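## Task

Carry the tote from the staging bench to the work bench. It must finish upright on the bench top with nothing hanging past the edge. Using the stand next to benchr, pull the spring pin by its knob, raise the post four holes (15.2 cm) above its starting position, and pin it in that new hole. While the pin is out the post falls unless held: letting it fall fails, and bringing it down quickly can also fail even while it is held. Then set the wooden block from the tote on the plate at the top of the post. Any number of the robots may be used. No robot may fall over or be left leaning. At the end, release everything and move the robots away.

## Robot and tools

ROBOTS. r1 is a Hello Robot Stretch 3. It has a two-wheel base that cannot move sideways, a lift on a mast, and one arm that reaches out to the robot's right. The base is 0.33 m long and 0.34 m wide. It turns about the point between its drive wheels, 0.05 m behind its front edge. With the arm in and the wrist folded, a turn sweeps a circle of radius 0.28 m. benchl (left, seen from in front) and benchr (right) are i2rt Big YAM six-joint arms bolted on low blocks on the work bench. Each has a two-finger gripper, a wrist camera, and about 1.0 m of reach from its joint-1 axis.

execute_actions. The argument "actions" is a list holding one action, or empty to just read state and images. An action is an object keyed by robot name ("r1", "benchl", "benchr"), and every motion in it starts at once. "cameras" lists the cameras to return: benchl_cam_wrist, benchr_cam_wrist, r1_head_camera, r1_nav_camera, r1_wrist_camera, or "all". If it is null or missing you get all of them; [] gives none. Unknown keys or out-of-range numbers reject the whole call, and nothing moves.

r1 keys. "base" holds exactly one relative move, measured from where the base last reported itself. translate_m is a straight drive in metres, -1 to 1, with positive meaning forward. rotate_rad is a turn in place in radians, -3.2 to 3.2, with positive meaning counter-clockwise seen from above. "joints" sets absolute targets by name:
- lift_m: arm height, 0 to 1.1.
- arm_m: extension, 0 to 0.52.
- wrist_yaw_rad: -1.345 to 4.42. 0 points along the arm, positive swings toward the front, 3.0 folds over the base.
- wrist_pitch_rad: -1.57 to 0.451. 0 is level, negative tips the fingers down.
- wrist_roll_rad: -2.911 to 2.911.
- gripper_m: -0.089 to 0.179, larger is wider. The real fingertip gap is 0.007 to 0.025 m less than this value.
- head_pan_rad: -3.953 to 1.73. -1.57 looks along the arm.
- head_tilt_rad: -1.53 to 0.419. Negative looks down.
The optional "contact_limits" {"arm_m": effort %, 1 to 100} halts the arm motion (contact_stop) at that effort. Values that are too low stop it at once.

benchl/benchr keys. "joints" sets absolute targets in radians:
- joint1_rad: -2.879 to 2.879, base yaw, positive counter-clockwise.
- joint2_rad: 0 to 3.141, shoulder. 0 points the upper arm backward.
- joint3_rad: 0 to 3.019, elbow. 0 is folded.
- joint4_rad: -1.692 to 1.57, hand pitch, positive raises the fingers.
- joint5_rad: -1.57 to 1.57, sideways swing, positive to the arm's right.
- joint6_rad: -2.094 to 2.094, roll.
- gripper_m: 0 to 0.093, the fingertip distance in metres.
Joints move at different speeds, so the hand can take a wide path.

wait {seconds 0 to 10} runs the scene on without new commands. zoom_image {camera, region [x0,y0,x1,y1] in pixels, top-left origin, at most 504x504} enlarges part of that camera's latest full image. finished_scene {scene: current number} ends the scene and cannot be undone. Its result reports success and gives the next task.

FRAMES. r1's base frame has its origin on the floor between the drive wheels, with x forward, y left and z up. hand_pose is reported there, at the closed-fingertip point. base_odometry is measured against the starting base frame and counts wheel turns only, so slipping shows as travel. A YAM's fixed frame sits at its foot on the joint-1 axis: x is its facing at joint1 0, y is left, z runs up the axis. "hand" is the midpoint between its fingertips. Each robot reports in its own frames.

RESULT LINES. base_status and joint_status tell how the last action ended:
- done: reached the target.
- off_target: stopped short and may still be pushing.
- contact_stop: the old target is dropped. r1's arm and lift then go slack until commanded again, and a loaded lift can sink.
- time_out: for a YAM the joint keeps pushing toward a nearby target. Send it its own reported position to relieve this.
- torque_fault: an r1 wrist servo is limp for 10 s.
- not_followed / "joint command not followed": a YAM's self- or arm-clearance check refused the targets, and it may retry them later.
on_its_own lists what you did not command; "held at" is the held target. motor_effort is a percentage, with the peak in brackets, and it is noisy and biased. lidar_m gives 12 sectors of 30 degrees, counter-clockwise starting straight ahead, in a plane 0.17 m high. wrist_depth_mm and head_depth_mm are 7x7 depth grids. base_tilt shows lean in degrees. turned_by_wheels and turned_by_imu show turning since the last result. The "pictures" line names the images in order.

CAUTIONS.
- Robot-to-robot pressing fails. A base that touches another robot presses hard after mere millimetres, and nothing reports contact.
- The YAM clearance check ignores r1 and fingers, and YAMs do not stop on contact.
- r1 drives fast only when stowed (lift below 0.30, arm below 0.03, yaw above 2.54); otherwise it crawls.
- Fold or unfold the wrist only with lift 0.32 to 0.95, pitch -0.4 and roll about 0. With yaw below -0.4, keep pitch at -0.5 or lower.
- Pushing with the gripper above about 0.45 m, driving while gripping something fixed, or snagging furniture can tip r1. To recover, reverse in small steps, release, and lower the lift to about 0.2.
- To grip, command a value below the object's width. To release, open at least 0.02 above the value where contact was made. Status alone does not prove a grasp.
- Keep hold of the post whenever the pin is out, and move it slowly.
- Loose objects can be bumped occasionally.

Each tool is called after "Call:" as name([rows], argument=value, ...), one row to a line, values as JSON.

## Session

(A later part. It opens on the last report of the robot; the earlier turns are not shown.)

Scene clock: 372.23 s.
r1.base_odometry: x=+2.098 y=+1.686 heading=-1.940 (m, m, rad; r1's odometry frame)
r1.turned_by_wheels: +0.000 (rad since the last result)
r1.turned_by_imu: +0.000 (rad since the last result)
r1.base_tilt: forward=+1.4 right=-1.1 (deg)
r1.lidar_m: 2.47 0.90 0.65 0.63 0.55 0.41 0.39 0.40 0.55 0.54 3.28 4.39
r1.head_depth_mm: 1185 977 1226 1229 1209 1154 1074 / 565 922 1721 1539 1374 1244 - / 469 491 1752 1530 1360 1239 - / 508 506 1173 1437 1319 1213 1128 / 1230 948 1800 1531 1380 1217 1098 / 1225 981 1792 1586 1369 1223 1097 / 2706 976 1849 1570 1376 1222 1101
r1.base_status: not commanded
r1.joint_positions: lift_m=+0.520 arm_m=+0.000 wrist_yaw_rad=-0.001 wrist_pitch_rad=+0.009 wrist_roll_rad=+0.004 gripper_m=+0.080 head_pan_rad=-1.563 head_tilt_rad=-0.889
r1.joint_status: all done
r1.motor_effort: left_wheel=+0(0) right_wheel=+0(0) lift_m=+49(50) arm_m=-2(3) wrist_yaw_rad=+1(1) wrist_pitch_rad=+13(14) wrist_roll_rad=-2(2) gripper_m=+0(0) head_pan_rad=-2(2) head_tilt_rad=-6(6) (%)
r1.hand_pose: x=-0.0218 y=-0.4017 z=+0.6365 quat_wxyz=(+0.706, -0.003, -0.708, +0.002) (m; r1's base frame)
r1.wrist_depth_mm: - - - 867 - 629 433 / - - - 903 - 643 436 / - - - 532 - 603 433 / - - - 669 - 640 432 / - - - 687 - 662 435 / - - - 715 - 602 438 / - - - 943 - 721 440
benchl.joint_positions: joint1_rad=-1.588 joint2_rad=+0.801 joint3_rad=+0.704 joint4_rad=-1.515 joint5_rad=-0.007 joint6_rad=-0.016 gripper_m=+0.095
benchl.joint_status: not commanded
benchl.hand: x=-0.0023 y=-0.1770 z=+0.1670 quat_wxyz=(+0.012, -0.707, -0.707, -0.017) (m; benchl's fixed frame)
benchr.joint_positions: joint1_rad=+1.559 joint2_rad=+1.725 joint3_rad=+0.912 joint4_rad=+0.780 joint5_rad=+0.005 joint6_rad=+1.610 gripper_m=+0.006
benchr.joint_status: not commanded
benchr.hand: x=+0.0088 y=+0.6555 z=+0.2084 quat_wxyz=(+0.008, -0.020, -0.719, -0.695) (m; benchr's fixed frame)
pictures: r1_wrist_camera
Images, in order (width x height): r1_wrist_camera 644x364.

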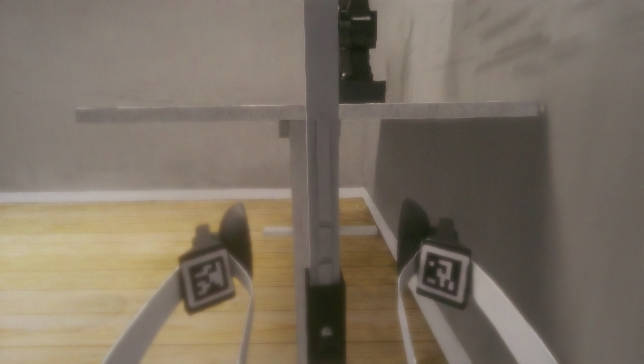

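Call:
execute_actions([
  {"r1":{"joints":{"lift_m":0.363,"gripper_m":0.05}},"benchr":{"joints":{"joint2_rad":1.69}}},
], cameras=[])

Call:
execute_actions([
  {"r1":{"joints":{"arm_m":0.122}}},
], cameras=[])

Call:
execute_actions([
  {"r1":{"joints":{"gripper_m":-0.089}}},
], cameras=[])

Call:
execute_actions([
  {"r1":{"joints":{"arm_m":0.112}}},
], cameras=[])

Call:
execute_actions([
  {"r1":{"joints":{"gripper_m":0.05}}},
], cameras=[])

Call:
execute_actions([
  {"r1":{"joints":{"arm_m":0.12}}},
], cameras=[])

Call:
execute_actions([
  {"r1":{"joints":{"gripper_m":-0.089}}},
], cameras=[])

Call:
execute_actions([
  {"r1":{"joints":{"arm_m":0.113}},"benchr":{"joints":{"joint2_rad":1.59,"joint3_rad":0.955,"joint4_rad":0.82}}},
], cameras=[])

Scene clock: 384.47 s.
r1.base_odometry: x=+2.098 y=+1.686 heading=-1.940 (m, m, rad; r1's odometry frame)
r1.turned_by_wheels: +0.000 (rad since the last result)
r1.turned_by_imu: -0.001 (rad since the last result)
r1.base_tilt: forward=+1.3 right=-0.9 (deg)
r1.lidar_m: 2.47 0.90 0.66 0.63 0.55 0.40 0.39 0.40 0.55 0.54 3.27 4.37
r1.head_depth_mm: 1184 976 1237 1225 1208 1158 1063 / 563 923 1700 1525 1369 1222 1114 / 469 491 1742 1528 1378 1226 - / 507 507 1172 1433 1298 1237 1125 / 1234 951 1819 1539 1378 1221 1101 / 1229 977 1782 1571 1377 1218 1107 / 2677 976 1842 1573 1381 1218 1103
r1.base_status: not commanded
r1.joint_positions: lift_m=+0.363 arm_m=+0.000 wrist_yaw_rad=-0.001 wrist_pitch_rad=+0.009 wrist_roll_rad=+0.004 gripper_m=+0.050 head_pan_rad=-1.563 head_tilt_rad=-0.889
r1.joint_status: all done
r1.motor_effort: left_wheel=+1(0) right_wheel=+0(0) lift_m=+31(44) arm_m=-2(3) wrist_yaw_rad=+1(0) wrist_pitch_rad=+13(13) wrist_roll_rad=-2(2) gripper_m=+0(80) head_pan_rad=-2(3) head_tilt_rad=-6(6) (%)
r1.hand_pose: x=-0.0218 y=-0.4017 z=+0.4802 quat_wxyz=(+0.706, -0.003, -0.708, +0.002) (m; r1's base frame)
r1.wrist_depth_mm: - 534 536 504 561 563 435 / - - - 626 - 628 430 / - - - 642 - 637 434 / - - - 667 - 655 432 / - - - 696 - 650 429 / - - - 701 925 653 434 / 832 819 773 715 745 610 438
benchl.joint_positions: joint1_rad=-1.588 joint2_rad=+0.801 joint3_rad=+0.704 joint4_rad=-1.515 joint5_rad=-0.007 joint6_rad=-0.016 gripper_m=+0.095
benchl.joint_status: not commanded
benchl.hand: x=-0.0023 y=-0.1770 z=+0.1670 quat_wxyz=(+0.012, -0.707, -0.707, -0.017) (m; benchl's fixed frame)
benchr.joint_positions: joint1_rad=+1.559 joint2_rad=+1.725 joint3_rad=+0.912 joint4_rad=+0.780 joint5_rad=+0.005 joint6_rad=+1.610 gripper_m=+0.006
benchr.joint_status: all done
benchr.hand: x=+0.0088 y=+0.6555 z=+0.2084 quat_wxyz=(+0.008, -0.020, -0.719, -0.695) (m; benchr's fixed frame)
pictures: none
No camera images: the call's "cameras" was empty. Leave "cameras" out to get every camera's image.

Scene clock: 386.63 s.
r1.base_odometry: x=+2.098 y=+1.686 heading=-1.940 (m, m, rad; r1's odometry frame)
r1.turned_by_wheels: +0.000 (rad since the last result)
r1.turned_by_imu: +0.000 (rad since the last result)
r1.base_tilt: forward=+1.4 right=-0.9 (deg)
r1.lidar_m: 2.47 0.90 0.66 0.63 0.55 0.41 0.39 0.40 0.55 0.55 3.26 4.39
r1.head_depth_mm: 1174 975 1231 1228 1210 1156 1071 / 564 924 1714 1530 1368 1229 1121 / 468 491 1757 1524 1369 - 1133 / 508 508 1160 1434 1325 1199 1132 / 1225 948 1803 1532 1374 1220 1101 / 1230 981 1786 1575 1380 1223 1099 / 2715 984 1841 1571 1371 1220 1100
r1.base_status: not commanded
r1.joint_positions: lift_m=+0.363 arm_m=+0.122 wrist_yaw_rad=-0.001 wrist_pitch_rad=+0.009 wrist_roll_rad=+0.004 gripper_m=+0.050 head_pan_rad=-1.563 head_tilt_rad=-0.889
r1.joint_status: all done
r1.motor_effort: left_wheel=+0(0) right_wheel=-1(1) lift_m=+30(31) arm_m=+2(1) wrist_yaw_rad=+1(1) wrist_pitch_rad=+13(13) wrist_roll_rad=-2(2) gripper_m=+0(0) head_pan_rad=-2(3) head_tilt_rad=-6(6) (%)
r1.hand_pose: x=-0.0218 y=-0.5231 z=+0.4802 quat_wxyz=(+0.706, -0.003, -0.708, +0.002) (m; r1's base frame)
r1.wrist_depth_mm: - 540 545 173 553 564 426 / - - - 178 - 636 432 / - - - 181 - 649 425 / - - - 181 - 649 438 / - - - 183 - 652 431 / - - - 192 930 649 434 / 822 813 808 199 797 618 438
benchl.joint_positions: joint1_rad=-1.588 joint2_rad=+0.801 joint3_rad=+0.704 joint4_rad=-1.515 joint5_rad=-0.007 joint6_rad=-0.016 gripper_m=+0.095
benchl.joint_status: not commanded
benchl.hand: x=-0.0023 y=-0.1770 z=+0.1670 quat_wxyz=(+0.012, -0.707, -0.707, -0.017) (m; benchl's fixed frame)
benchr.joint_positions: joint1_rad=+1.559 joint2_rad=+1.725 joint3_rad=+0.912 joint4_rad=+0.780 joint5_rad=+0.005 joint6_rad=+1.610 gripper_m=+0.006
benchr.joint_status: not commanded
benchr.hand: x=+0.0088 y=+0.6555 z=+0.2084 quat_wxyz=(+0.008, -0.020, -0.719, -0.695) (m; benchr's fixed frame)
pictures: none
No camera images: the call's "cameras" was empty. Leave "cameras" out to get every camera's image.

Scene clock: 388.50 s.
r1.base_odometry: x=+2.098 y=+1.686 heading=-1.940 (m, m, rad; r1's odometry frame)
r1.turned_by_wheels: +0.000 (rad since the last result)
r1.turned_by_imu: -0.001 (rad since the last result)
r1.base_tilt: forward=+1.2 right=-1.0 (deg)
r1.lidar_m: 2.48 0.90 0.66 0.63 0.55 0.40 0.39 0.40 0.55 0.55 3.26 4.39
r1.head_depth_mm: 1187 975 1241 1223 1210 1157 1073 / 566 919 1729 1532 1381 1238 1116 / 469 491 1744 1521 1379 - 1130 / 508 506 1167 1463 1340 1201 1128 / 1226 950 1806 1523 1379 1225 1097 / 1232 979 1789 1564 1385 1225 1101 / 2686 980 1828 1577 1369 1216 1094
r1.base_status: not commanded
r1.joint_positions: lift_m=+0.363 arm_m=+0.122 wrist_yaw_rad=+0.001 wrist_pitch_rad=+0.008 wrist_roll_rad=+0.004 gripper_m=-0.087 head_pan_rad=-1.563 head_tilt_rad=-0.889
r1.joint_status: all done
r1.motor_effort: left_wheel=+0(1) right_wheel=+4(4) lift_m=+31(30) arm_m=+2(2) wrist_yaw_rad=-1(2) wrist_pitch_rad=+13(14) wrist_roll_rad=-2(2) gripper_m=-44(96) head_pan_rad=-2(2) head_tilt_rad=-6(6) (%)
r1.hand_pose: x=-0.0212 y=-0.5231 z=+0.4800 quat_wxyz=(+0.706, -0.002, -0.708, +0.003) (m; r1's base frame)
r1.wrist_depth_mm: - 539 541 172 556 554 428 / - - - 179 - 650 432 / - - - 178 - 636 430 / - - - 180 - 653 435 / - - - 150 - 642 428 / - - - 192 902 651 437 / 833 823 818 198 800 621 437
benchl.joint_positions: joint1_rad=-1.588 joint2_rad=+0.801 joint3_rad=+0.704 joint4_rad=-1.515 joint5_rad=-0.007 joint6_rad=-0.016 gripper_m=+0.095
benchl.joint_status: not commanded
benchl.hand: x=-0.0023 y=-0.1770 z=+0.1670 quat_wxyz=(+0.012, -0.707, -0.707, -0.017) (m; benchl's fixed frame)
benchr.joint_positions: joint1_rad=+1.559 joint2_rad=+1.725 joint3_rad=+0.912 joint4_rad=+0.780 joint5_rad=+0.005 joint6_rad=+1.610 gripper_m=+0.006
benchr.joint_status: not commanded
benchr.hand: x=+0.0088 y=+0.6555 z=+0.2084 quat_wxyz=(+0.008, -0.020, -0.719, -0.695) (m; benchr's fixed frame)
pictures: none
No camera images: the call's "cameras" was empty. Leave "cameras" out to get every camera's image.

Scene clock: 389.47 s.
r1.base_odometry: x=+2.098 y=+1.686 heading=-1.940 (m, m, rad; r1's odometry frame)
r1.turned_by_wheels: +0.000 (rad since the last result)
r1.turned_by_imu: +0.000 (rad since the last result)
r1.base_tilt: forward=+1.2 right=-1.1 (deg)
r1.lidar_m: 2.47 0.90 0.66 0.63 0.56 0.40 0.39 0.40 0.55 0.54 3.26 4.38
r1.head_depth_mm: 1187 976 1237 1226 1211 1150 1077 / 577 924 1708 1522 1362 1220 1114 / 485 505 1765 1541 1385 - 1131 / 523 521 1173 1434 1336 1205 1129 / 1231 948 1799 1536 1388 1219 1098 / 1226 979 1799 1577 1376 1216 1097 / 2692 977 1829 1582 1368 1218 1100
r1.base_status: not commanded
r1.joint_positions: lift_m=+0.363 arm_m=+0.113 wrist_yaw_rad=-0.008 wrist_pitch_rad=+0.008 wrist_roll_rad=+0.004 gripper_m=-0.084 head_pan_rad=-1.563 head_tilt_rad=-0.889
r1.joint_status: all done
r1.motor_effort: left_wheel=+0(0) right_wheel=+1(5) lift_m=+32(32) arm_m=-8(6) wrist_yaw_rad=+4(4) wrist_pitch_rad=+14(14) wrist_roll_rad=-2(2) gripper_m=-40(43) head_pan_rad=-3(2) head_tilt_rad=-6(6) (%)
r1.hand_pose: x=-0.0234 y=-0.5145 z=+0.4798 quat_wxyz=(+0.706, -0.005, -0.708, +0.000) (m; r1's base frame)
r1.wrist_depth_mm: - 542 540 180 559 552 426 / - - - 187 - 626 426 / - - - 186 - 626 424 / - - - 189 - 639 425 / - - - 154 - 641 427 / - - - 203 920 635 429 / 821 810 810 209 793 608 429
benchl.joint_positions: joint1_rad=-1.588 joint2_rad=+0.801 joint3_rad=+0.704 joint4_rad=-1.515 joint5_rad=-0.007 joint6_rad=-0.016 gripper_m=+0.095
benchl.joint_status: not commanded
benchl.hand: x=-0.0023 y=-0.1770 z=+0.1670 quat_wxyz=(+0.012, -0.707, -0.707, -0.017) (m; benchl's fixed frame)
benchr.joint_positions: joint1_rad=+1.559 joint2_rad=+1.736 joint3_rad=+0.912 joint4_rad=+0.780 joint5_rad=+0.005 joint6_rad=+1.613 gripper_m=+0.006
benchr.joint_status: not commanded
benchr.hand: x=+0.0088 y=+0.6563 z=+0.2018 quat_wxyz=(+0.009, -0.021, -0.722, -0.691) (m; benchr's fixed frame)
pictures: none
No camera images: the call's "cameras" was empty. Leave "cameras" out to get every camera's image.

Scene clock: 391.30 s.
r1.base_odometry: x=+2.098 y=+1.686 heading=-1.940 (m, m, rad; r1's odometry frame)
r1.turned_by_wheels: +0.000 (rad since the last result)
r1.turned_by_imu: +0.000 (rad since the last result)
r1.base_tilt: forward=+1.2 right=-1.1 (deg)
r1.lidar_m: 2.48 0.90 0.65 0.63 0.55 0.40 0.39 0.40 0.55 0.54 3.28 4.40
r1.head_depth_mm: 1179 978 1239 1238 1206 1164 1068 / 576 925 1709 1520 1371 1218 1112 / 487 505 1757 1534 1383 - 1130 / 525 523 1177 1425 1331 1198 1133 / 1222 950 1777 1534 1373 1224 1102 / 1230 976 1801 1571 1372 1219 1097 / 2704 975 1839 1570 1377 1218 1095
r1.base_status: not commanded
r1.joint_positions: lift_m=+0.363 arm_m=+0.112 wrist_yaw_rad=-0.003 wrist_pitch_rad=+0.009 wrist_roll_rad=+0.004 gripper_m=+0.050 head_pan_rad=-1.563 head_tilt_rad=-0.889
r1.joint_status: all done
r1.motor_effort: left_wheel=+0(0) right_wheel=+0(1) lift_m=+32(32) arm_m=-2(8) wrist_yaw_rad=+1(5) wrist_pitch_rad=+13(14) wrist_roll_rad=-2(2) gripper_m=+1(80) head_pan_rad=-2(2) head_tilt_rad=-5(6) (%)
r1.hand_pose: x=-0.0221 y=-0.5137 z=+0.4801 quat_wxyz=(+0.706, -0.004, -0.708, +0.002) (m; r1's base frame)
r1.wrist_depth_mm: - 534 543 182 568 565 431 / - - - 188 - 638 434 / - - - 191 - 651 434 / - - - 190 - 642 430 / - - - 193 - 658 434 / - - - 202 948 649 430 / 837 829 806 208 797 605 436
benchl.joint_positions: joint1_rad=-1.588 joint2_rad=+0.801 joint3_rad=+0.704 joint4_rad=-1.515 joint5_rad=-0.007 joint6_rad=-0.016 gripper_m=+0.095
benchl.joint_status: not commanded
benchl.hand: x=-0.0023 y=-0.1770 z=+0.1670 quat_wxyz=(+0.012, -0.707, -0.707, -0.017) (m; benchl's fixed frame)
benchr.joint_positions: joint1_rad=+1.559 joint2_rad=+1.736 joint3_rad=+0.912 joint4_rad=+0.780 joint5_rad=+0.005 joint6_rad=+1.613 gripper_m=+0.006
benchr.joint_status: not commanded
benchr.hand: x=+0.0088 y=+0.6563 z=+0.2018 quat_wxyz=(+0.009, -0.021, -0.722, -0.691) (m; benchr's fixed frame)
pictures: none
No camera images: the call's "cameras" was empty. Leave "cameras" out to get every camera's image.

Scene clock: 392.07 s.
r1.base_odometry: x=+2.098 y=+1.686 heading=-1.940 (m, m, rad; r1's odometry frame)
r1.turned_by_wheels: +0.000 (rad since the last result)
r1.turned_by_imu: +0.000 (rad since the last result)
r1.base_tilt: forward=+1.4 right=-0.9 (deg)
r1.lidar_m: 2.48 0.90 0.66 0.63 0.55 0.40 0.39 0.40 0.55 0.54 3.27 4.37
r1.head_depth_mm: 1185 973 1240 1230 1214 1152 1072 / 575 922 1724 1518 1378 1233 1109 / 486 505 1750 1527 1379 - 1129 / 525 521 1166 1438 1314 1201 1125 / 1226 947 1804 1535 1375 1229 1096 / 1226 978 1807 1572 1377 1225 1099 / 2682 977 1836 1579 1377 1229 1096
r1.base_status: not commanded
r1.joint_positions: lift_m=+0.363 arm_m=+0.120 wrist_yaw_rad=-0.002 wrist_pitch_rad=+0.009 wrist_roll_rad=+0.004 gripper_m=+0.050 head_pan_rad=-1.563 head_tilt_rad=-0.889
r1.joint_status: all done
r1.motor_effort: left_wheel=+0(0) right_wheel=+1(0) lift_m=+32(32) arm_m=+2(3) wrist_yaw_rad=+2(2) wrist_pitch_rad=+13(13) wrist_roll_rad=-2(2) gripper_m=+0(0) head_pan_rad=-2(3) head_tilt_rad=-6(6) (%)
r1.hand_pose: x=-0.0220 y=-0.5211 z=+0.4801 quat_wxyz=(+0.706, -0.004, -0.708, +0.002) (m; r1's base frame)
r1.wrist_depth_mm: - 536 544 175 556 565 431 / - - - 180 - 638 427 / - - - 182 - 642 430 / - - - 182 - 650 433 / - - - 185 - 641 432 / - - - 194 943 650 435 / 826 826 808 201 809 610 438
benchl.joint_positions: joint1_rad=-1.588 joint2_rad=+0.801 joint3_rad=+0.704 joint4_rad=-1.515 joint5_rad=-0.007 joint6_rad=-0.016 gripper_m=+0.095
benchl.joint_status: not commanded
benchl.hand: x=-0.0023 y=-0.1770 z=+0.1670 quat_wxyz=(+0.012, -0.707, -0.707, -0.017) (m; benchl's fixed frame)
benchr.joint_positions: joint1_rad=+1.559 joint2_rad=+1.736 joint3_rad=+0.912 joint4_rad=+0.780 joint5_rad=+0.005 joint6_rad=+1.613 gripper_m=+0.006
benchr.joint_status: not commanded
benchr.hand: x=+0.0088 y=+0.6563 z=+0.2018 quat_wxyz=(+0.009, -0.021, -0.722, -0.691) (m; benchr's fixed frame)
pictures: none
No camera images: the call's "cameras" was empty. Leave "cameras" out to get every camera's image.

Scene clock: 393.93 s.
r1.base_odometry: x=+2.098 y=+1.686 heading=-1.940 (m, m, rad; r1's odometry frame)
r1.turned_by_wheels: +0.000 (rad since the last result)
r1.turned_by_imu: +0.000 (rad since the last result)
r1.base_tilt: forward=+1.1 right=-0.9 (deg)
r1.lidar_m: 2.48 0.90 0.66 0.63 0.55 0.40 0.39 0.40 0.55 0.54 3.27 4.39
r1.head_depth_mm: 1184 975 1243 1228 1213 1154 1073 / 576 918 1704 1529 1363 1234 1114 / 485 505 1751 1521 1376 - 1130 / 525 521 1167 1426 1342 1210 1125 / 1230 948 1820 1530 1378 1223 1099 / 1225 980 1794 1579 1370 1212 1100 / 2701 984 1841 1565 1372 1223 1100
r1.base_status: not commanded
r1.joint_positions: lift_m=+0.363 arm_m=+0.121 wrist_yaw_rad=-0.005 wrist_pitch_rad=+0.008 wrist_roll_rad=+0.004 gripper_m=-0.087 head_pan_rad=-1.563 head_tilt_rad=-0.889
r1.joint_status: all done
r1.motor_effort: left_wheel=-1(0) right_wheel=+2(2) lift_m=+32(32) arm_m=-5(5) wrist_yaw_rad=+4(5) wrist_pitch_rad=+13(13) wrist_roll_rad=-2(2) gripper_m=-42(96) head_pan_rad=-2(3) head_tilt_rad=-6(6) (%)
r1.hand_pose: x=-0.0228 y=-0.5219 z=+0.4800 quat_wxyz=(+0.706, -0.005, -0.708, +0.001) (m; r1's base frame)
r1.wrist_depth_mm: - 529 546 174 565 563 424 / - - - 179 - 631 428 / - - - 181 - 636 429 / - - - 181 - 640 428 / - - - 144 - 644 432 / - - - 194 934 653 431 / 816 815 825 200 787 615 429
benchl.joint_positions: joint1_rad=-1.588 joint2_rad=+0.801 joint3_rad=+0.704 joint4_rad=-1.515 joint5_rad=-0.007 joint6_rad=-0.016 gripper_m=+0.095
benchl.joint_status: not commanded
benchl.hand: x=-0.0023 y=-0.1770 z=+0.1670 quat_wxyz=(+0.012, -0.707, -0.707, -0.017) (m; benchl's fixed frame)
benchr.joint_positions: joint1_rad=+1.559 joint2_rad=+1.736 joint3_rad=+0.912 joint4_rad=+0.780 joint5_rad=+0.005 joint6_rad=+1.613 gripper_m=+0.006
benchr.joint_status: not commanded
benchr.hand: x=+0.0088 y=+0.6563 z=+0.2018 quat_wxyz=(+0.009, -0.021, -0.722, -0.691) (m; benchr's fixed frame)
pictures: none
No camera images: the call's "cameras" was empty. Leave "cameras" out to get every camera's image.

Scene clock: 394.87 s.
r1.base_odometry: x=+2.098 y=+1.686 heading=-1.940 (m, m, rad; r1's odometry frame)
r1.turned_by_wheels: +0.000 (rad since the last result)
r1.turned_by_imu: +0.000 (rad since the last result)
r1.base_tilt: forward=+1.2 right=-1.1 (deg)
r1.lidar_m: 2.48 0.90 0.66 0.63 0.56 0.40 0.39 0.40 0.55 0.54 3.27 4.39
r1.head_depth_mm: 1188 974 1233 1233 1209 1155 1067 / 556 921 1711 1527 1372 1219 1110 / 457 568 1756 1534 1374 - 1134 / 471 583 1169 1439 1331 1194 1135 / 1224 951 1787 1534 1371 1220 1098 / 1235 976 1794 1572 1375 1218 1102 / 2683 977 1849 1565 1375 1231 1098
r1.base_status: not commanded
r1.joint_positions: lift_m=+0.363 arm_m=+0.114 wrist_yaw_rad=-0.007 wrist_pitch_rad=+0.008 wrist_roll_rad=+0.004 gripper_m=-0.084 head_pan_rad=-1.563 head_tilt_rad=-0.889
r1.joint_status: all done
r1.motor_effort: left_wheel=+0(1) right_wheel=+1(2) lift_m=+32(33) arm_m=-9(17) wrist_yaw_rad=+4(5) wrist_pitch_rad=+13(13) wrist_roll_rad=-2(2) gripper_m=-41(42) head_pan_rad=-2(2) head_tilt_rad=-5(6) (%)
r1.hand_pose: x=-0.0233 y=-0.5155 z=+0.4800 quat_wxyz=(+0.706, -0.005, -0.708, +0.000) (m; r1's base frame)
r1.wrist_depth_mm: - 542 550 181 560 550 425 / - - - 185 - 630 423 / - - - 188 - 642 424 / - - - 188 - 638 425 / - - - 152 - 647 429 / - - - 201 934 648 431 / 811 804 812 208 814 598 430
benchl.joint_positions: joint1_rad=-1.588 joint2_rad=+0.801 joint3_rad=+0.704 joint4_rad=-1.515 joint5_rad=-0.007 joint6_rad=-0.016 gripper_m=+0.095
benchl.joint_status: not commanded
benchl.hand: x=-0.0023 y=-0.1770 z=+0.1670 quat_wxyz=(+0.012, -0.707, -0.707, -0.017) (m; benchl's fixed frame)
benchr.joint_positions: joint1_rad=+1.559 joint2_rad=+1.702 joint3_rad=+0.915 joint4_rad=+0.780 joint5_rad=+0.006 joint6_rad=+1.604 gripper_m=+0.005
benchr.joint_status: all done
benchr.hand: x=+0.0089 y=+0.6545 z=+0.2246 quat_wxyz=(+0.006, -0.018, -0.709, -0.705) (m; benchr's fixed frame)
pictures: none
No camera images: the call's "cameras" was empty. Leave "cameras" out to get every camera's image.

Passed.

Call:
execute_actions([
  {"r1":{"joints":{"gripper_m":0.08}}},
], cameras=[])

Call:
execute_actions([
  {"r1":{"joints":{"arm_m":0}},"benchr":{"joints":{"joint2_rad":1.555,"joint3_rad":0.965,"joint4_rad":0.78}}},
], cameras=[])

Call:
execute_actions([
  {"benchr":{"joints":{"joint2_rad":1.53,"joint3_rad":0.97,"joint4_rad":0.76}}},
], cameras=[])

Scene clock: 403.37 s.
r1.base_odometry: x=+2.098 y=+1.686 heading=-1.940 (m, m, rad; r1's odometry frame)
r1.turned_by_wheels: +0.000 (rad since the last result)
r1.turned_by_imu: -0.002 (rad since the last result)
r1.base_tilt: forward=+1.2 right=-1.0 (deg)
r1.lidar_m: 2.48 0.90 0.65 0.63 0.55 0.40 0.39 0.40 0.55 0.54 3.26 4.40
r1.head_depth_mm: 1184 974 1235 1230 1219 1157 1070 / 558 922 1725 1523 1374 1219 1110 / 455 568 1752 1536 1371 - 1129 / 472 582 1171 1440 1320 1206 1131 / 1229 951 1806 1521 1383 1216 1101 / 1234 983 1798 1571 1372 1227 1099 / 2673 979 1841 1584 1373 1222 1102
r1.base_status: not commanded
r1.joint_positions: lift_m=+0.363 arm_m=+0.113 wrist_yaw_rad=-0.003 wrist_pitch_rad=+0.009 wrist_roll_rad=+0.004 gripper_m=+0.080 head_pan_rad=-1.563 head_tilt_rad=-0.889
r1.joint_status: all done
r1.motor_effort: left_wheel=+0(0) right_wheel=+1(2) lift_m=+32(33) arm_m=-2(7) wrist_yaw_rad=+1(5) wrist_pitch_rad=+13(13) wrist_roll_rad=-1(2) gripper_m=+0(80) head_pan_rad=-2(2) head_tilt_rad=-7(5) (%)
r1.hand_pose: x=-0.0221 y=-0.5146 z=+0.4802 quat_wxyz=(+0.706, -0.004, -0.708, +0.002) (m; r1's base frame)
r1.wrist_depth_mm: - 531 538 182 561 553 431 / - - - 186 - 633 437 / - - - 191 - 646 431 / - - - 189 - 642 435 / - - - 191 - 654 432 / - - - 200 - 609 431 / 821 821 827 207 799 691 437
benchl.joint_positions: joint1_rad=-1.588 joint2_rad=+0.801 joint3_rad=+0.704 joint4_rad=-1.515 joint5_rad=-0.007 joint6_rad=-0.016 gripper_m=+0.095
benchl.joint_status: not commanded
benchl.hand: x=-0.0023 y=-0.1770 z=+0.1670 quat_wxyz=(+0.012, -0.707, -0.707, -0.017) (m; benchl's fixed frame)
benchr.joint_positions: joint1_rad=+1.559 joint2_rad=+1.702 joint3_rad=+0.916 joint4_rad=+0.780 joint5_rad=+0.006 joint6_rad=+1.604 gripper_m=+0.005
benchr.joint_status: not commanded
benchr.hand: x=+0.0089 y=+0.6547 z=+0.2250 quat_wxyz=(+0.006, -0.018, -0.709, -0.705) (m; benchr's fixed frame)
pictures: none
No camera images: the call's "cameras" was empty. Leave "cameras" out to get every camera's image.

Scene clock: 405.43 s.
r1.base_odometry: x=+2.098 y=+1.686 heading=-1.940 (m, m, rad; r1's odometry frame)
r1.turned_by_wheels: +0.000 (rad since the last result)
r1.turned_by_imu: +0.000 (rad since the last result)
r1.base_tilt: forward=+1.3 right=-1.2 (deg)
r1.lidar_m: 2.48 0.90 0.66 0.63 0.55 0.40 0.39 0.40 0.55 0.54 3.28 4.38
r1.head_depth_mm: 1183 977 1242 1230 1213 1155 1072 / 555 925 1707 1527 1373 1221 1113 / 456 570 1761 1535 1381 1222 - / 473 585 1173 1434 1293 1240 1129 / 1235 952 1798 1534 1377 1216 1097 / 1231 978 1808 1578 1378 1223 1102 / 2689 976 1839 1567 1371 1229 1099
r1.base_status: not commanded
r1.joint_positions: lift_m=+0.363 arm_m=+0.000 wrist_yaw_rad=-0.001 wrist_pitch_rad=+0.009 wrist_roll_rad=+0.004 gripper_m=+0.080 head_pan_rad=-1.563 head_tilt_rad=-0.889
r1.joint_status: all done
r1.motor_effort: left_wheel=+0(0) right_wheel=+0(0) lift_m=+32(32) arm_m=-3(1) wrist_yaw_rad=+1(1) wrist_pitch_rad=+13(13) wrist_roll_rad=-2(2) gripper_m=+1(0) head_pan_rad=-2(2) head_tilt_rad=-6(6) (%)
r1.hand_pose: x=-0.0218 y=-0.4017 z=+0.4802 quat_wxyz=(+0.706, -0.003, -0.708, +0.002) (m; r1's base frame)
r1.wrist_depth_mm: - 533 539 500 551 562 429 / - - - 631 - 641 430 / - - - 657 - 643 431 / - - - 673 - 659 434 / - - - 696 - 652 434 / - - - 708 - 613 432 / 837 838 754 722 759 705 433
benchl.joint_positions: joint1_rad=-1.588 joint2_rad=+0.801 joint3_rad=+0.704 joint4_rad=-1.515 joint5_rad=-0.007 joint6_rad=-0.016 gripper_m=+0.095
benchl.joint_status: not commanded
benchl.hand: x=-0.0023 y=-0.1770 z=+0.1670 quat_wxyz=(+0.012, -0.707, -0.707, -0.017) (m; benchl's fixed frame)
benchr.joint_positions: joint1_rad=+1.559 joint2_rad=+1.695 joint3_rad=+0.920 joint4_rad=+0.755 joint5_rad=+0.006 joint6_rad=+1.605 gripper_m=+0.005
benchr.joint_status: all done
benchr.hand: x=+0.0089 y=+0.6548 z=+0.2254 quat_wxyz=(+0.006, -0.018, -0.714, -0.700) (m; benchr's fixed frame)
pictures: none
No camera images: the call's "cameras" was empty. Leave "cameras" out to get every camera's image.

Scene clock: 407.00 s.
r1.base_odometry: x=+2.098 y=+1.686 heading=-1.940 (m, m, rad; r1's odometry frame)
r1.turned_by_wheels: +0.000 (rad since the last result)
r1.turned_by_imu: +0.000 (rad since the last result)
r1.base_tilt: forward=+1.1 right=-0.8 (deg)
r1.lidar_m: 2.47 0.90 0.66 0.63 0.55 0.40 0.39 0.40 0.55 0.54 3.27 4.40
r1.head_depth_mm: 1182 976 1233 1217 1208 1164 1070 / 550 921 1720 1521 1375 1224 1118 / 456 583 1751 1531 1380 1224 - / 467 899 1172 1436 1292 1239 1122 / 1226 956 1777 1536 1372 1223 1098 / 1232 980 1783 1576 1386 1219 1105 / 2700 979 1843 1581 1382 1218 1104
r1.base_status: not commanded
r1.joint_positions: lift_m=+0.363 arm_m=+0.000 wrist_yaw_rad=-0.001 wrist_pitch_rad=+0.009 wrist_roll_rad=+0.004 gripper_m=+0.080 head_pan_rad=-1.563 head_tilt_rad=-0.889
r1.joint_status: not commanded
r1.motor_effort: left_wheel=+0(0) right_wheel=+0(0) lift_m=+32(32) arm_m=-2(3) wrist_yaw_rad=+1(1) wrist_pitch_rad=+13(13) wrist_roll_rad=-2(2) gripper_m=+1(0) head_pan_rad=-3(2) head_tilt_rad=-5(6) (%)
r1.hand_pose: x=-0.0218 y=-0.4017 z=+0.4802 quat_wxyz=(+0.706, -0.003, -0.708, +0.002) (m; r1's base frame)
r1.wrist_depth_mm: - 534 536 496 554 558 430 / - - - 635 - 655 427 / - - - 649 - 646 431 / - - - 674 - 635 433 / - - - 685 - 642 438 / - - - 707 - 602 435 / 826 827 758 722 746 707 442
benchl.joint_positions: joint1_rad=-1.588 joint2_rad=+0.801 joint3_rad=+0.704 joint4_rad=-1.515 joint5_rad=-0.007 joint6_rad=-0.016 gripper_m=+0.095
benchl.joint_status: not commanded
benchl.hand: x=-0.0023 y=-0.1770 z=+0.1670 quat_wxyz=(+0.012, -0.707, -0.707, -0.017) (m; benchl's fixed frame)
benchr.joint_positions: joint1_rad=+1.559 joint2_rad=+1.682 joint3_rad=+0.924 joint4_rad=+0.731 joint5_rad=+0.006 joint6_rad=+1.609 gripper_m=+0.006
benchr.joint_status: joint2_rad time_out (moved -0.012 of -0.165); the others done
benchr.on_its_own: joint2_rad reads +1.682 and still pushes toward +1.530 since a time_out
benchr.hand: x=+0.0089 y=+0.6546 z=+0.2295 quat_wxyz=(+0.007, -0.020, -0.717, -0.697) (m; benchr's fixed frame)
pictures: none
No camera images: the call's "cameras" was empty. Leave "cameras" out to get every camera's image.

Call:
execute_actions([
  {"r1":{"joints":{"lift_m":0.52}},"benchr":{"joints":{"joint2_rad":1.65,"joint3_rad":0.94,"joint4_rad":0.77}}},
], cameras=["r1_wrist_camera"])

Call:
zoom_image(camera="r1_wrist_camera", region=[250,60,400,364])

Scene clock: 412.80 s.
r1.base_odometry: x=+2.098 y=+1.686 heading=-1.940 (m, m, rad; r1's odometry frame)
r1.turned_by_wheels: +0.000 (rad since the last result)
r1.turned_by_imu: -0.001 (rad since the last result)
r1.base_tilt: forward=+1.3 right=-0.9 (deg)
r1.lidar_m: 2.47 0.90 0.66 0.63 0.55 0.40 0.39 0.40 0.55 0.54 3.26 4.38
r1.head_depth_mm: 1182 976 1230 1227 1208 1156 1075 / 550 925 1711 1530 1370 1242 - / 454 584 1748 1531 1362 1240 - / 467 900 1164 1437 1321 1211 1122 / 1221 949 1794 1522 1370 1219 1100 / 1236 978 1792 1578 1370 1220 1098 / 2681 976 1826 1577 1382 1217 1098
r1.base_status: not commanded
r1.joint_positions: lift_m=+0.520 arm_m=+0.000 wrist_yaw_rad=-0.001 wrist_pitch_rad=+0.009 wrist_roll_rad=+0.004 gripper_m=+0.080 head_pan_rad=-1.563 head_tilt_rad=-0.889
r1.joint_status: all done
r1.motor_effort: left_wheel=+0(0) right_wheel=+0(0) lift_m=+49(47) arm_m=-3(2) wrist_yaw_rad=+1(0) wrist_pitch_rad=+13(13) wrist_roll_rad=-2(2) gripper_m=+0(0) head_pan_rad=-3(2) head_tilt_rad=-6(6) (%)
r1.hand_pose: x=-0.0218 y=-0.4017 z=+0.6366 quat_wxyz=(+0.706, -0.003, -0.708, +0.002) (m; r1's base frame)
r1.wrist_depth_mm: - - - 894 - 643 430 / - - - 928 - 631 437 / - - - 534 - 602 430 / - - - 674 - 646 432 / - - - 681 - 651 436 / - - - 708 - 619 435 / - - - 951 - 714 437
benchl.joint_positions: joint1_rad=-1.588 joint2_rad=+0.801 joint3_rad=+0.704 joint4_rad=-1.515 joint5_rad=-0.007 joint6_rad=-0.016 gripper_m=+0.095
benchl.joint_status: not commanded
benchl.hand: x=-0.0023 y=-0.1770 z=+0.1670 quat_wxyz=(+0.012, -0.707, -0.707, -0.017) (m; benchl's fixed frame)
benchr.joint_positions: joint1_rad=+1.559 joint2_rad=+1.687 joint3_rad=+0.924 joint4_rad=+0.732 joint5_rad=+0.006 joint6_rad=+1.609 gripper_m=+0.006
benchr.joint_status: all done
benchr.hand: x=+0.0089 y=+0.6550 z=+0.2270 quat_wxyz=(+0.007, -0.020, -0.718, -0.696) (m; benchr's fixed frame)
pictures: r1_wrist_camera
Images, in order (width x height): r1_wrist_camera 644x364.

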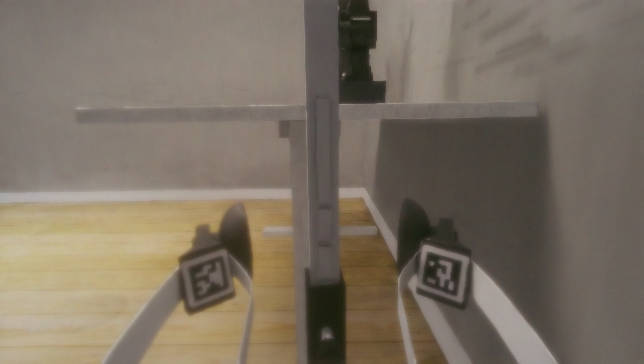

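Region (250, 60, 400, 364) of r1_wrist_camera's 644x364 image, scaled by 1.658; it fills the left 249 columns of this view, and the rest is white.

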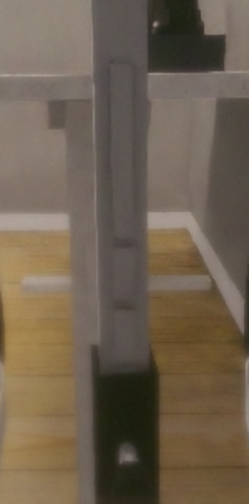

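Call:
execute_actions([
  {"benchr":{"joints":{"joint2_rad":1.57,"joint3_rad":1.02,"joint4_rad":0.78}}},
], cameras=["r1_wrist_camera"])

Scene clock: 418.07 s.
r1.base_odometry: x=+2.098 y=+1.686 heading=-1.940 (m, m, rad; r1's odometry frame)
r1.turned_by_wheels: +0.000 (rad since the last result)
r1.turned_by_imu: -0.001 (rad since the last result)
r1.base_tilt: forward=+1.4 right=-0.8 (deg)
r1.lidar_m: 2.47 0.90 0.65 0.63 0.55 0.40 0.39 0.40 0.55 0.54 3.27 4.38
r1.head_depth_mm: 1181 978 1240 1231 1214 1159 1071 / 548 947 1701 1527 1378 1242 - / 454 584 1775 1537 1367 1241 - / 466 897 1166 1440 1319 1220 1116 / 1231 951 1800 1526 1372 1220 1095 / 1229 970 1791 1578 1375 1223 1099 / 2681 981 1836 1565 1379 1225 1097
r1.base_status: not commanded
r1.joint_positions: lift_m=+0.520 arm_m=+0.000 wrist_yaw_rad=-0.001 wrist_pitch_rad=+0.009 wrist_roll_rad=+0.004 gripper_m=+0.080 head_pan_rad=-1.563 head_tilt_rad=-0.889
r1.joint_status: not commanded
r1.motor_effort: left_wheel=+0(0) right_wheel=+0(1) lift_m=+49(49) arm_m=-2(2) wrist_yaw_rad=+1(1) wrist_pitch_rad=+13(13) wrist_roll_rad=-2(2) gripper_m=+0(1) head_pan_rad=-3(2) head_tilt_rad=-5(5) (%)
r1.hand_pose: x=-0.0218 y=-0.4017 z=+0.6366 quat_wxyz=(+0.706, -0.003, -0.708, +0.002) (m; r1's base frame)
r1.wrist_depth_mm: - - - 873 - 633 429 / - - - 900 - 647 430 / - - - 534 - 594 432 / - - - 666 - 646 432 / - - - 702 - 653 440 / - - - 717 - 604 436 / - - - 950 - 712 431
benchl.joint_positions: joint1_rad=-1.588 joint2_rad=+0.801 joint3_rad=+0.704 joint4_rad=-1.515 joint5_rad=-0.007 joint6_rad=-0.016 gripper_m=+0.095
benchl.joint_status: not commanded
benchl.hand: x=-0.0023 y=-0.1770 z=+0.1670 quat_wxyz=(+0.012, -0.707, -0.707, -0.017) (m; benchl's fixed frame)
benchr.joint_positions: joint1_rad=+1.559 joint2_rad=+1.687 joint3_rad=+0.929 joint4_rad=+0.733 joint5_rad=+0.006 joint6_rad=+1.609 gripper_m=+0.006
benchr.joint_status: joint3_rad time_out (moved +0.005 of +0.096); the others done
benchr.on_its_own: joint3_rad reads +0.929 and still pushes toward +1.020 since a time_out
benchr.hand: x=+0.0089 y=+0.6565 z=+0.2302 quat_wxyz=(+0.007, -0.020, -0.715, -0.698) (m; benchr's fixed frame)
pictures: r1_wrist_camera
Images, in order (width x height): r1_wrist_camera 644x364.

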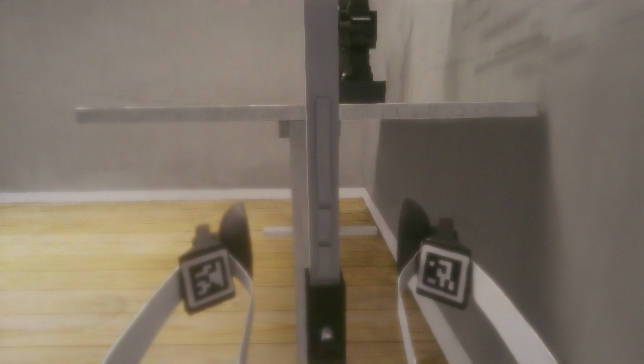

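Friction; push harder.

Call:
execute_actions([
  {"benchr":{"joints":{"joint2_rad":1.50,"joint3_rad":1.0,"joint4_rad":0.80}}},
], cameras=["r1_wrist_camera"])

Scene clock: 422.50 s.
r1.base_odometry: x=+2.098 y=+1.686 heading=-1.940 (m, m, rad; r1's odometry frame)
r1.turned_by_wheels: +0.000 (rad since the last result)
r1.turned_by_imu: -0.001 (rad since the last result)
r1.base_tilt: forward=+1.3 right=-1.0 (deg)
r1.lidar_m: 2.48 0.90 0.66 0.63 0.55 0.40 0.39 0.40 0.55 0.54 3.26 4.40
r1.head_depth_mm: 1172 978 1235 1225 1214 1151 1070 / 526 947 1719 1519 1377 1235 - / 437 897 1756 1527 1370 1241 - / 458 920 1171 1437 1321 1215 1123 / 1224 978 1798 1528 1366 1221 1097 / 1228 979 1809 1563 1379 1218 1100 / 2697 975 1839 1574 1379 1227 1100
r1.base_status: not commanded
r1.joint_positions: lift_m=+0.520 arm_m=+0.000 wrist_yaw_rad=-0.001 wrist_pitch_rad=+0.009 wrist_roll_rad=+0.004 gripper_m=+0.080 head_pan_rad=-1.563 head_tilt_rad=-0.889
r1.joint_status: not commanded
r1.motor_effort: left_wheel=+0(0) right_wheel=+0(0) lift_m=+49(49) arm_m=-2(2) wrist_yaw_rad=+1(1) wrist_pitch_rad=+13(13) wrist_roll_rad=-2(2) gripper_m=+0(0) head_pan_rad=-3(3) head_tilt_rad=-7(6) (%)
r1.hand_pose: x=-0.0218 y=-0.4017 z=+0.6366 quat_wxyz=(+0.706, -0.003, -0.708, +0.002) (m; r1's base frame)
r1.wrist_depth_mm: - - - 878 - 644 432 / - - - 894 - 646 435 / - - - 532 - 612 435 / - - - 654 - 638 435 / - - - 685 - 649 429 / - - - 709 - 616 435 / - - - 949 - 708 442
benchl.joint_positions: joint1_rad=-1.588 joint2_rad=+0.801 joint3_rad=+0.704 joint4_rad=-1.515 joint5_rad=-0.007 joint6_rad=-0.016 gripper_m=+0.095
benchl.joint_status: not commanded
benchl.hand: x=-0.0023 y=-0.1770 z=+0.1670 quat_wxyz=(+0.012, -0.707, -0.707, -0.017) (m; benchl's fixed frame)
benchr.joint_positions: joint1_rad=+1.559 joint2_rad=+1.659 joint3_rad=+0.933 joint4_rad=+0.733 joint5_rad=+0.006 joint6_rad=+1.603 gripper_m=+0.005
benchr.joint_status: joint2_rad time_out (moved -0.028 of -0.187); joint4_rad time_out (moved +0.000 of +0.067); the others done
benchr.on_its_own: joint2_rad reads +1.659 and still pushes toward +1.500 since a time_out; joint4_rad reads +0.733 and still pushes toward +0.800 since a time_out
benchr.hand: x=+0.0090 y=+0.6546 z=+0.2498 quat_wxyz=(+0.005, -0.018, -0.704, -0.710) (m; benchr's fixed frame)
pictures: r1_wrist_camera
Images, in order (width x height): r1_wrist_camera 644x364.

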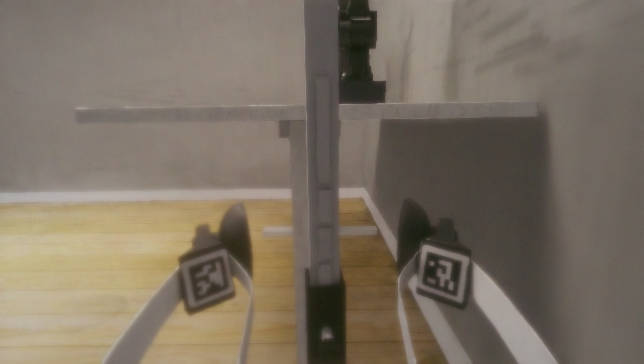

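Call:
execute_actions([
  {"benchr":{"joints":{"joint2_rad":1.65,"joint3_rad":0.945,"joint4_rad":0.74}}},
], cameras=["r1_wrist_camera"])

Scene clock: 429.37 s.
r1.base_odometry: x=+2.098 y=+1.686 heading=-1.940 (m, m, rad; r1's odometry frame)
r1.turned_by_wheels: +0.000 (rad since the last result)
r1.turned_by_imu: -0.001 (rad since the last result)
r1.base_tilt: forward=+1.3 right=-0.9 (deg)
r1.lidar_m: 2.47 0.90 0.66 0.63 0.55 0.40 0.39 0.40 0.55 0.54 3.27 4.41
r1.head_depth_mm: 1185 976 1238 1224 1215 1153 1075 / 548 923 1724 1526 1371 1239 - / 450 585 1752 1535 1361 1245 - / 467 897 1166 1441 1325 1207 1125 / 1227 977 1805 1522 1374 1217 1099 / 1228 975 1783 1579 1374 1223 1098 / 2684 978 1824 1577 1379 1226 1100
r1.base_status: not commanded
r1.joint_positions: lift_m=+0.520 arm_m=+0.000 wrist_yaw_rad=-0.001 wrist_pitch_rad=+0.009 wrist_roll_rad=+0.004 gripper_m=+0.080 head_pan_rad=-1.563 head_tilt_rad=-0.889
r1.joint_status: not commanded
r1.motor_effort: left_wheel=+0(0) right_wheel=+0(0) lift_m=+49(49) arm_m=-3(2) wrist_yaw_rad=+1(1) wrist_pitch_rad=+13(13) wrist_roll_rad=-2(2) gripper_m=+0(1) head_pan_rad=-3(2) head_tilt_rad=-6(6) (%)
r1.hand_pose: x=-0.0218 y=-0.4017 z=+0.6366 quat_wxyz=(+0.706, -0.003, -0.708, +0.002) (m; r1's base frame)
r1.wrist_depth_mm: - - - 862 - 643 430 / - - - 893 - 637 432 / - - - 524 - 608 437 / - - - 687 - 655 432 / - - - 695 - 644 433 / - - - 710 - 609 432 / - - - 970 - 699 434
benchl.joint_positions: joint1_rad=-1.588 joint2_rad=+0.801 joint3_rad=+0.704 joint4_rad=-1.515 joint5_rad=-0.007 joint6_rad=-0.016 gripper_m=+0.095
benchl.joint_status: not commanded
benchl.hand: x=-0.0023 y=-0.1770 z=+0.1670 quat_wxyz=(+0.012, -0.707, -0.707, -0.017) (m; benchl's fixed frame)
benchr.joint_positions: joint1_rad=+1.559 joint2_rad=+1.681 joint3_rad=+0.932 joint4_rad=+0.724 joint5_rad=+0.006 joint6_rad=+1.604 gripper_m=+0.005
benchr.joint_status: all done
benchr.hand: x=+0.0090 y=+0.6567 z=+0.2336 quat_wxyz=(+0.005, -0.018, -0.715, -0.699) (m; benchr's fixed frame)
pictures: r1_wrist_camera
Images, in order (width x height): r1_wrist_camera 644x364.

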